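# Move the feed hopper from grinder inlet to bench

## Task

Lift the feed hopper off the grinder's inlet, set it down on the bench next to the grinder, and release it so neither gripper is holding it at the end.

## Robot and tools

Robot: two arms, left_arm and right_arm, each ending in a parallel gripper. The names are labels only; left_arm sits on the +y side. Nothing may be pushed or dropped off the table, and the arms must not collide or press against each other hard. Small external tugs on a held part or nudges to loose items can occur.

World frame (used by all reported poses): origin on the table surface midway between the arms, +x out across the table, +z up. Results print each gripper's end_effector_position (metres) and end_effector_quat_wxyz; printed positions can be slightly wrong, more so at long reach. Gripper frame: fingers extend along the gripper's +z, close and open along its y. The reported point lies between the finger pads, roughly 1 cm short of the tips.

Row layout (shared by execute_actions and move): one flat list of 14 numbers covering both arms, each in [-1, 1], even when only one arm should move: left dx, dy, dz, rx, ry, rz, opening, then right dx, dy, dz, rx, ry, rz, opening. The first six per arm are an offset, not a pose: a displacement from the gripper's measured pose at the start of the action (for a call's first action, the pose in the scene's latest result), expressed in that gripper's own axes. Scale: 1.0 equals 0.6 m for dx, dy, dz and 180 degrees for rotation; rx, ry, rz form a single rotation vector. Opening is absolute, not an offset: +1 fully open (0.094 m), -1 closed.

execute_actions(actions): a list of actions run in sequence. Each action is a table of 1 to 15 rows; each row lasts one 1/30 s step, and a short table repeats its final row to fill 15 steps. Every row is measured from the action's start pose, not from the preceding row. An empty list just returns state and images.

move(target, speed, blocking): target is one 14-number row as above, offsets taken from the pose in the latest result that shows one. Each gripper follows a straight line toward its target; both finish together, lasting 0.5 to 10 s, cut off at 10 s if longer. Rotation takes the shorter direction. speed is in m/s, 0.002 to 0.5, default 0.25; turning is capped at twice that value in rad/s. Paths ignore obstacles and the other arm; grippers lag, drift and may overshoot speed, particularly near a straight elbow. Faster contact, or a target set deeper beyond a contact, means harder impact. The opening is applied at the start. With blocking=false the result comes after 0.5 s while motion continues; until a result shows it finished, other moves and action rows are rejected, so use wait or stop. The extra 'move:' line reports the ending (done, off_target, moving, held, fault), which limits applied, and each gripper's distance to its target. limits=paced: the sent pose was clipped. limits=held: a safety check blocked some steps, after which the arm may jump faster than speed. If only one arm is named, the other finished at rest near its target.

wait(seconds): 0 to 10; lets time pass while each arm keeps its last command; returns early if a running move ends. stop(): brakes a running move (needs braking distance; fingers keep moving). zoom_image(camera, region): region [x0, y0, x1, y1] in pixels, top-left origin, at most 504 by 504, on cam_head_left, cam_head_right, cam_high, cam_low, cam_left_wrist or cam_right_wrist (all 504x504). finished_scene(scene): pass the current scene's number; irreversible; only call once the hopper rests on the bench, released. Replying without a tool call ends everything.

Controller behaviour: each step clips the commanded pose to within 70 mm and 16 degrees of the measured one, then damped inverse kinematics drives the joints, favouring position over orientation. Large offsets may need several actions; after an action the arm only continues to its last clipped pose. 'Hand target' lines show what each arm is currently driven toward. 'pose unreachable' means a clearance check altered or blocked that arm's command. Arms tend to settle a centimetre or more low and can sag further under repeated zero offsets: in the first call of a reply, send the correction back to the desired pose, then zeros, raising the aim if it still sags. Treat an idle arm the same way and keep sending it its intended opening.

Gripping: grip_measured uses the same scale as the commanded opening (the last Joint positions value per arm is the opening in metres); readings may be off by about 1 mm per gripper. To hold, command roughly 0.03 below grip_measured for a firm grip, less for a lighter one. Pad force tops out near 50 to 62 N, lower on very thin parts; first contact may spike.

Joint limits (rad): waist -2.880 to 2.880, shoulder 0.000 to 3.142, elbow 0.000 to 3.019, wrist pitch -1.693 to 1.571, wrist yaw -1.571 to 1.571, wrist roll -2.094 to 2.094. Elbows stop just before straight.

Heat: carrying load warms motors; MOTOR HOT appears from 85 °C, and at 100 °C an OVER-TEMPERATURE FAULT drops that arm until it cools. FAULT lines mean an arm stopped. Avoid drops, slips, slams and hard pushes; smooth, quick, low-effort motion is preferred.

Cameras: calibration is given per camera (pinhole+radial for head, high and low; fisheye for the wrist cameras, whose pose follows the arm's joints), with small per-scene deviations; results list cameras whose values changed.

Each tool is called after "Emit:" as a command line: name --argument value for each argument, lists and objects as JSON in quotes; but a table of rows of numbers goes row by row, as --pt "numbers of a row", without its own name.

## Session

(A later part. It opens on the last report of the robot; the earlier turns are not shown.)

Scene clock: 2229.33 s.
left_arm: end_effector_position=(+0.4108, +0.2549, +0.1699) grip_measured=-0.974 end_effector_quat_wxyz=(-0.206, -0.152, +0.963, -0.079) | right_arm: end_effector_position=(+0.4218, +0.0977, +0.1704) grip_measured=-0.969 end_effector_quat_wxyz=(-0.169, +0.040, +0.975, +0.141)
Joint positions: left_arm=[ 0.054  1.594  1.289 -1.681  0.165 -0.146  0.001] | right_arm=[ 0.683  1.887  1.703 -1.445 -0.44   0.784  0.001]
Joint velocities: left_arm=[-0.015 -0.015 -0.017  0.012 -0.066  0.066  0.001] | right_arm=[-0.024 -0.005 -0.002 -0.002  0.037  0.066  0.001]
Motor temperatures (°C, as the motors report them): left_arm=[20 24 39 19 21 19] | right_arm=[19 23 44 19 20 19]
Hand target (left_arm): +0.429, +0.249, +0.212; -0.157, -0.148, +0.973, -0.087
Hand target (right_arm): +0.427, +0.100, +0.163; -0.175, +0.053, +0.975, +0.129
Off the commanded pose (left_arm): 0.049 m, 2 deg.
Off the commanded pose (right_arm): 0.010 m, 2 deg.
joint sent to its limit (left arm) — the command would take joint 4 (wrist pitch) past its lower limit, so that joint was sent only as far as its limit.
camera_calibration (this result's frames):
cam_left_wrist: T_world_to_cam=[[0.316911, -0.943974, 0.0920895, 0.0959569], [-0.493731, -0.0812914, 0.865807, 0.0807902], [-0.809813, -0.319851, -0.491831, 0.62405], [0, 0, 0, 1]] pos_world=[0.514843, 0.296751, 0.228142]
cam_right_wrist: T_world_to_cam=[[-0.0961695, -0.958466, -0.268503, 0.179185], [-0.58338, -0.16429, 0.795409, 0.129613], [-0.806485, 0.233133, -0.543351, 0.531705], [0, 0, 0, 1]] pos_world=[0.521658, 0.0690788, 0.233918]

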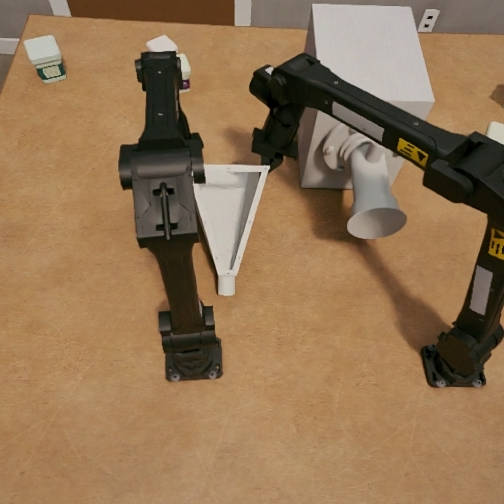

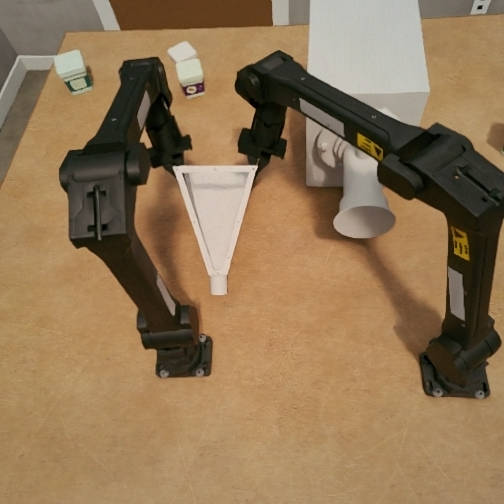

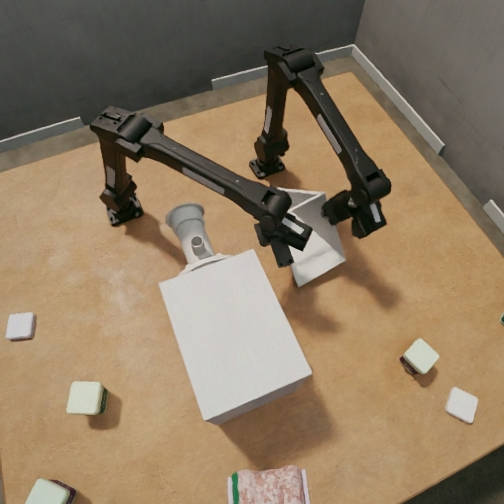

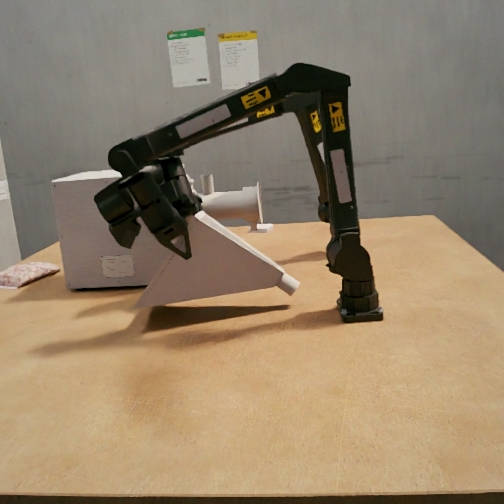

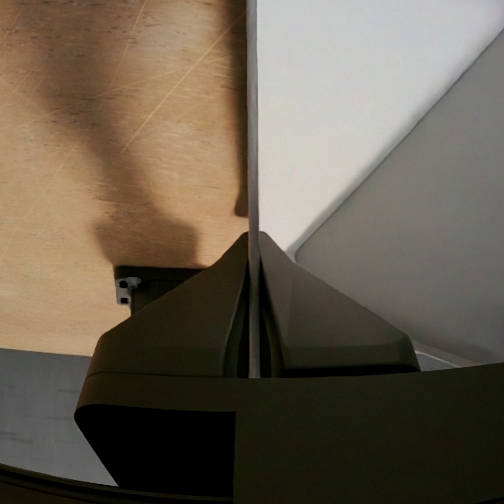

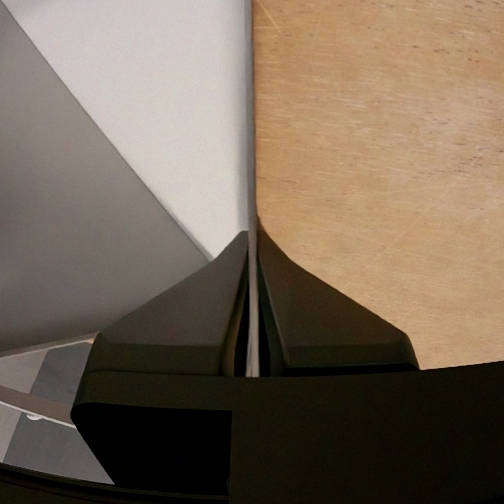

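Emit:
execute_actions --actions '[[[0.0141, -0.0132, -0.0437, 0.0075, -0.027, 0.0062, -1.0, 0.0026, -0.0049, 0.0218, -0.0009, -0.0274, -0.0083, -1.0]]]'

Scene clock: 2251.67 s.
left_arm: end_effector_position=(+0.4097, +0.2541, +0.1625) grip_measured=-0.974 end_effector_quat_wxyz=(-0.202, -0.153, +0.964, -0.080) | right_arm: end_effector_position=(+0.4221, +0.0970, +0.1619) grip_measured=-0.969 end_effector_quat_wxyz=(-0.123, +0.028, +0.981, +0.150)
Joint positions: left_arm=[ 0.054  1.591  1.267 -1.652  0.168 -0.149  0.001] | right_arm=[ 0.696  1.839  1.62  -1.325 -0.389  0.79   0.001]
Joint velocities: left_arm=[-0.005 -0.015 -0.007 -0.007 -0.022 -0.037  0.001] | right_arm=[-0.005 -0.005 -0.002  0.012  0.037 -0.022  0.   ]
Motor temperatures (°C, as the motors report them): left_arm=[20 25 38 19 21 19] | right_arm=[19 23 44 19 20 19]
Hand target (left_arm): +0.414, +0.251, +0.196; -0.163, -0.148, +0.972, -0.086
Hand target (right_arm): +0.416, +0.099, +0.158; -0.125, +0.034, +0.981, +0.142
Off the commanded pose (left_arm): 0.036 m, 5 deg.
Off the commanded pose (right_arm): 0.007 m, 1 deg.
camera_calibration (this result's frames):
cam_left_wrist: T_world_to_cam=[[0.319445, -0.942792, 0.0953802, 0.0943549], [-0.501348, -0.0827372, 0.861281, 0.0908096], [-0.804117, -0.32295, -0.499098, 0.618882], [0, 0, 0, 1]] pos_world=[0.51304, 0.296339, 0.22167]
cam_right_wrist: T_world_to_cam=[[-0.0616889, -0.954488, -0.291801, 0.165113], [-0.655685, -0.181667, 0.732853, 0.178736], [-0.75251, 0.236538, -0.614637, 0.515903], [0, 0, 0, 1]] pos_world=[0.515602, 0.0680381, 0.234286]

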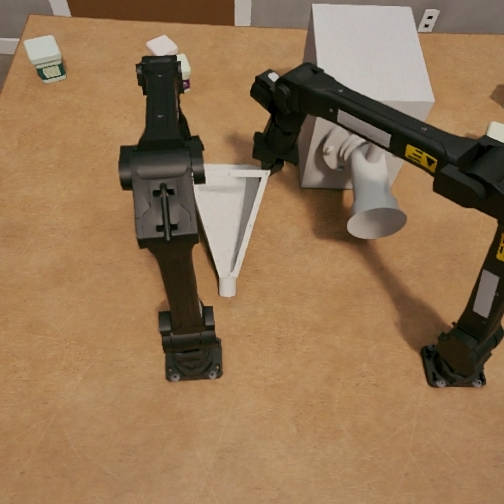

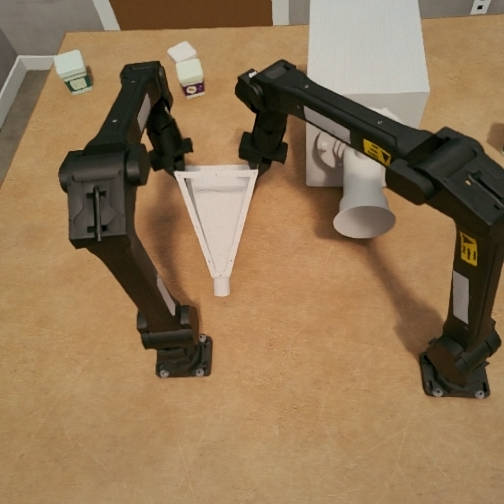

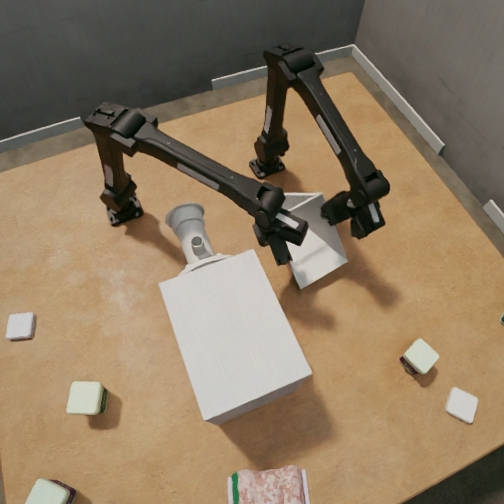

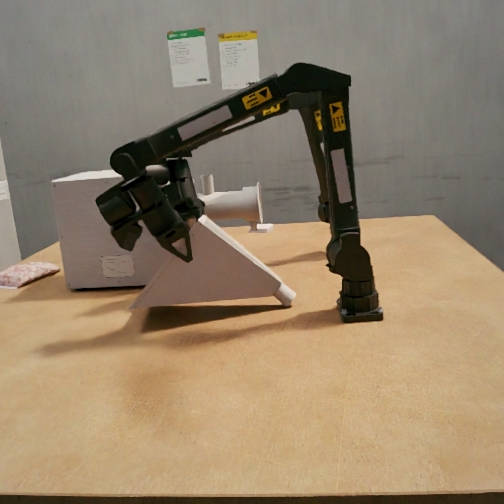

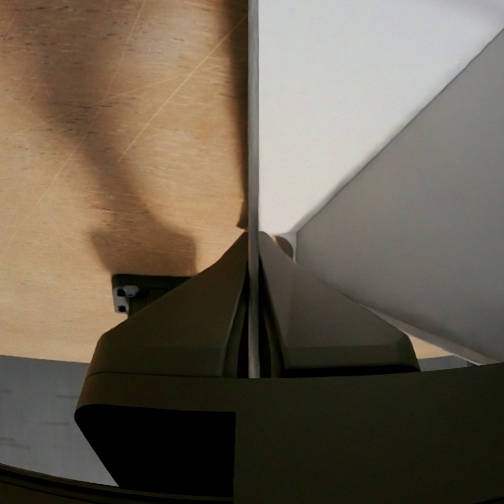

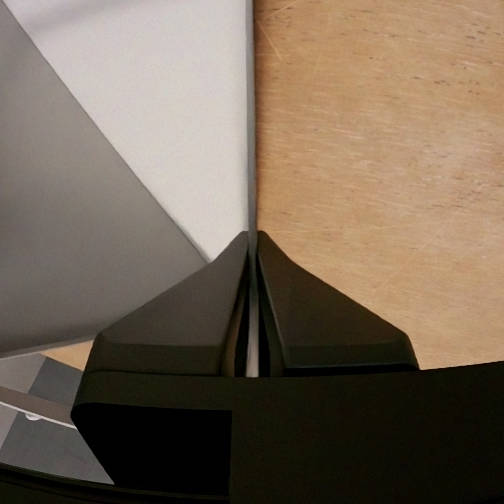

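Emit:
zoom_image --camera "cam_low" --region '[110, 200, 320, 340]'

Region (110, 200, 320, 340) of cam_low's 504x504 image, scaled by 2.400, with more detail than that image has.

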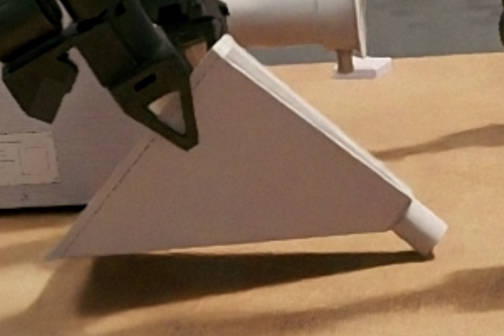

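Emit:
execute_actions --actions '[[[0.0105, -0.0022, -0.0225, 0, 0, 0, -1.0, 0.002, 0.002, -0.008, 0, 0, 0, -1.0]], [[0.0105, -0.0022, -0.0225, 0, 0, 0, -0.3, 0.002, 0.002, -0.008, 0, 0, 0, -0.3]]]'

Scene clock: 2260.53 s.
left_arm: end_effector_position=(+0.4029, +0.2542, +0.1634) grip_measured=-0.303 end_effector_quat_wxyz=(-0.219, -0.154, +0.961, -0.077) | right_arm: end_effector_position=(+0.4219, +0.0956, +0.1620) grip_measured=-0.302 end_effector_quat_wxyz=(-0.126, +0.031, +0.980, +0.149)
Joint positions: left_arm=[ 0.054  1.596  1.266 -1.682  0.163 -0.149  0.033] | right_arm=[ 0.693  1.839  1.62  -1.33  -0.391  0.791  0.033]
Joint velocities: left_arm=[-0.005 -0.024  0.012 -0.017 -0.007  0.051 -0.002] | right_arm=[-0.005 -0.005  0.002 -0.027  0.11   0.037  0.   ]
Motor temperatures (°C, as the motors report them): left_arm=[20 25 37 19 20 19] | right_arm=[19 24 43 19 20 19]
Hand target (left_arm): +0.408, +0.255, +0.175; -0.206, -0.153, +0.963, -0.079
Hand target (right_arm): +0.422, +0.097, +0.167; -0.125, +0.028, +0.980, +0.151
Off the commanded pose (left_arm): 0.013 m, 1 deg.
Off the commanded pose (right_arm): 0.005 m, 0 deg.
camera_calibration (this result's frames):
cam_left_wrist: T_world_to_cam=[[0.32055, -0.943515, 0.0838248, 0.0980681], [-0.470705, -0.08187, 0.878484, 0.0712504], [-0.822, -0.321055, -0.470361, 0.615958], [0, 0, 0, 1]] pos_world=[0.50842, 0.296118, 0.21891]
cam_right_wrist: T_world_to_cam=[[-0.0665319, -0.954888, -0.289418, 0.165469], [-0.651973, -0.17797, 0.737061, 0.175654], [-0.755318, 0.237731, -0.61072, 0.516597], [0, 0, 0, 1]] pos_world=[0.515726, 0.0664549, 0.233918]

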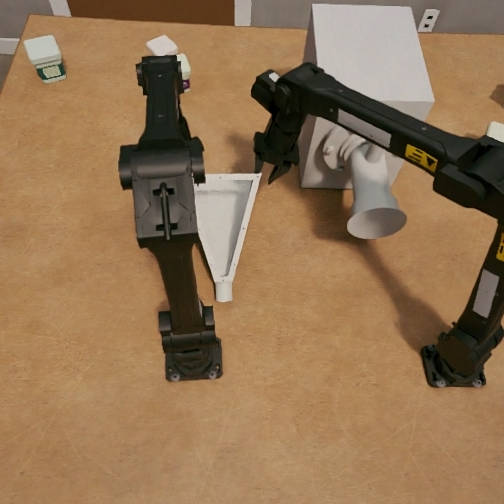

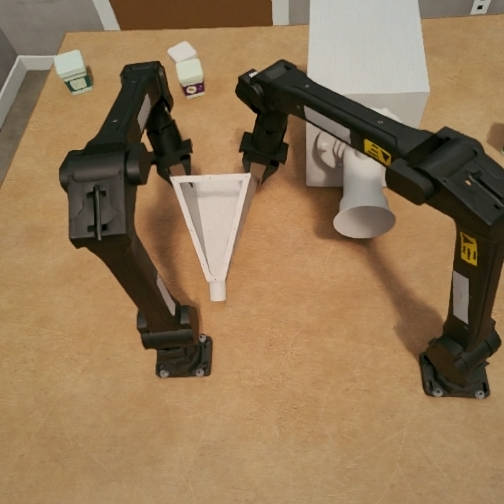

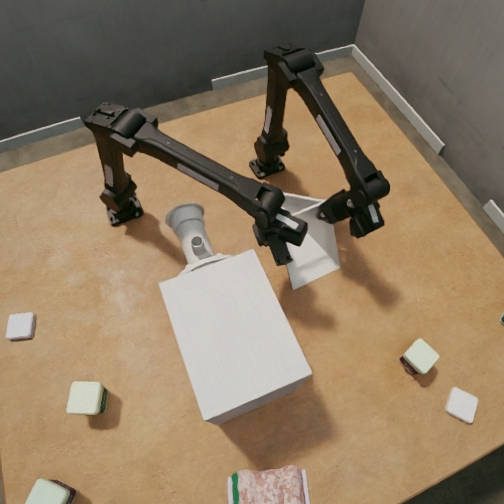

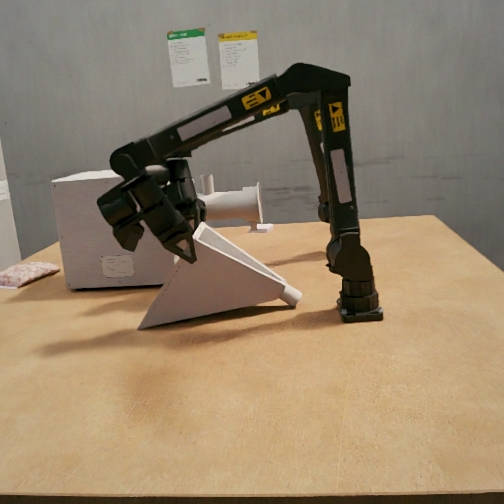

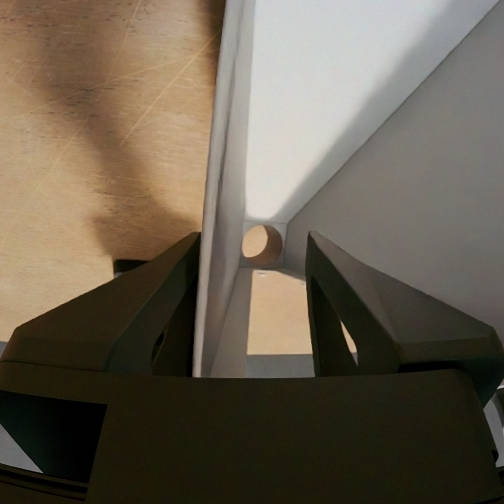

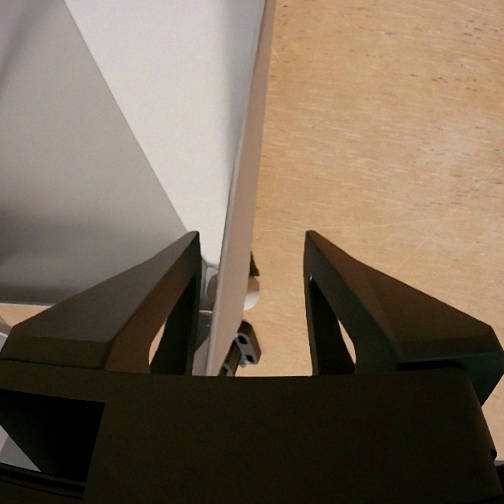

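Emit:
zoom_image --camera "cam_low" --region '[110, 200, 320, 340]'

Region (110, 200, 320, 340) of cam_low's 504x504 image, scaled by 2.400, with more detail than that image has.

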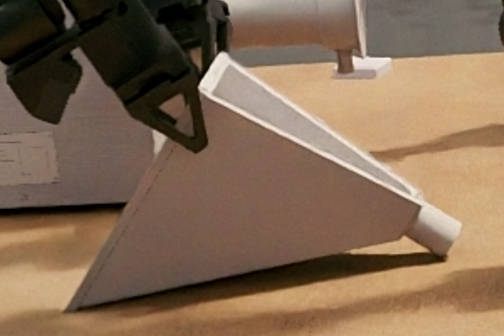

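Emit:
move --target '[0, 0.01, -0.17, 0, 0, 0, 0.4, 0, 0.01, -0.17, 0, 0, 0, 0.4]' --speed 0.12

Scene clock: 2273.03 s.
left_arm: end_effector_position=(+0.4307, +0.2746, +0.2310) grip_measured=+0.397 end_effector_quat_wxyz=(-0.120, -0.166, +0.976, -0.076) | right_arm: end_effector_position=(+0.4348, +0.0672, +0.2404) grip_measured=+0.398 end_effector_quat_wxyz=(-0.141, +0.035, +0.980, +0.135)
Joint positions: left_arm=[ 0.092  1.508  1.39  -1.696  0.151 -0.149  0.066] | right_arm=[ 0.64   1.822  1.802 -1.593 -0.391  0.734  0.066]
Joint velocities: left_arm=[-0.005 -0.005  0.002 -0.007  0.022 -0.022  0.   ] | right_arm=[-0.005 -0.015 -0.002 -0.002 -0.007 -0.037 -0.001]
Motor temperatures (°C, as the motors report them): left_arm=[20 24 36 19 20 19] | right_arm=[19 24 43 19 20 19]
Hand target (left_arm): +0.439, +0.281, +0.253; -0.093, -0.167, +0.979, -0.076
Hand target (right_arm): +0.445, +0.070, +0.258; -0.126, +0.031, +0.980, +0.150
Off the commanded pose (left_arm): 0.026 m, 12 deg.
Off the commanded pose (right_arm): 0.022 m, 2 deg.
joint sent to its limit (left arm) — the command would take joint 4 (wrist pitch) past its lower limit, so that joint was sent only as far as its limit.
move: off_target (left_arm, right_arm)
camera_calibration (this result's frames):
cam_left_wrist: T_world_to_cam=[[0.334071, -0.936129, 0.109812, 0.0889236], [-0.627033, -0.133744, 0.767426, 0.133829], [-0.703723, -0.32523, -0.631664, 0.664662], [0, 0, 0, 1]] pos_world=[0.521946, 0.317311, 0.307374]
cam_right_wrist: T_world_to_cam=[[-0.0763912, -0.962189, -0.261452, 0.159896], [-0.6276, -0.157356, 0.762468, 0.103173], [-0.774779, 0.222333, -0.591849, 0.585936], [0, 0, 0, 1]] pos_world=[0.530937, 0.0398125, 0.309924]

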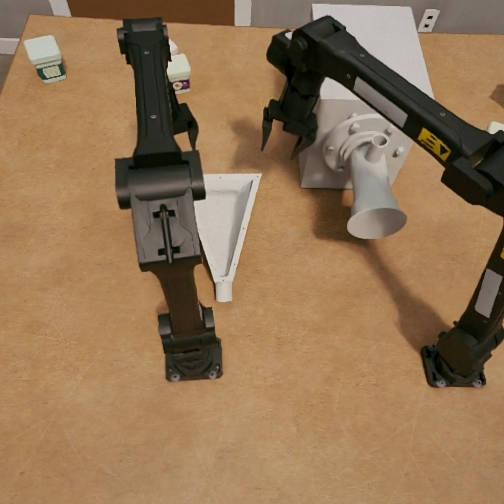

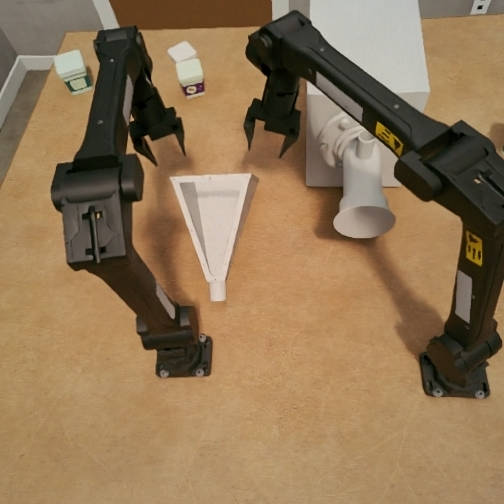

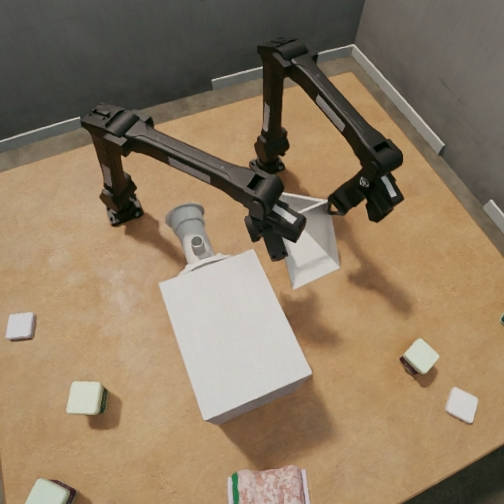

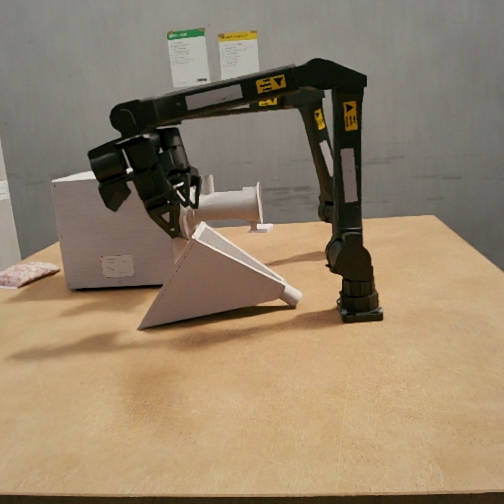

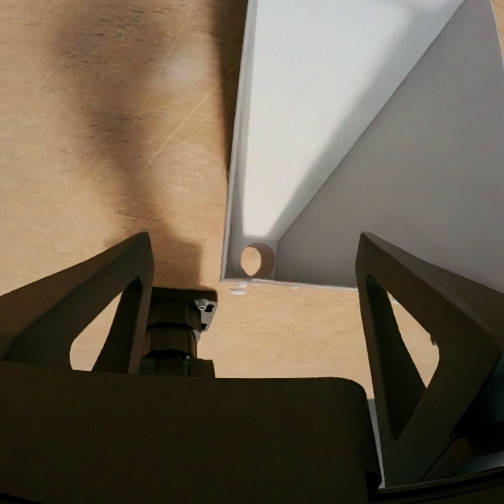

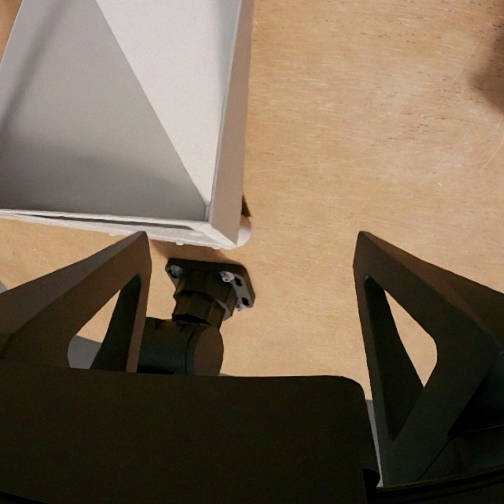

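Emit:
finished_scene --scene 1

The scene is finished: the task was done.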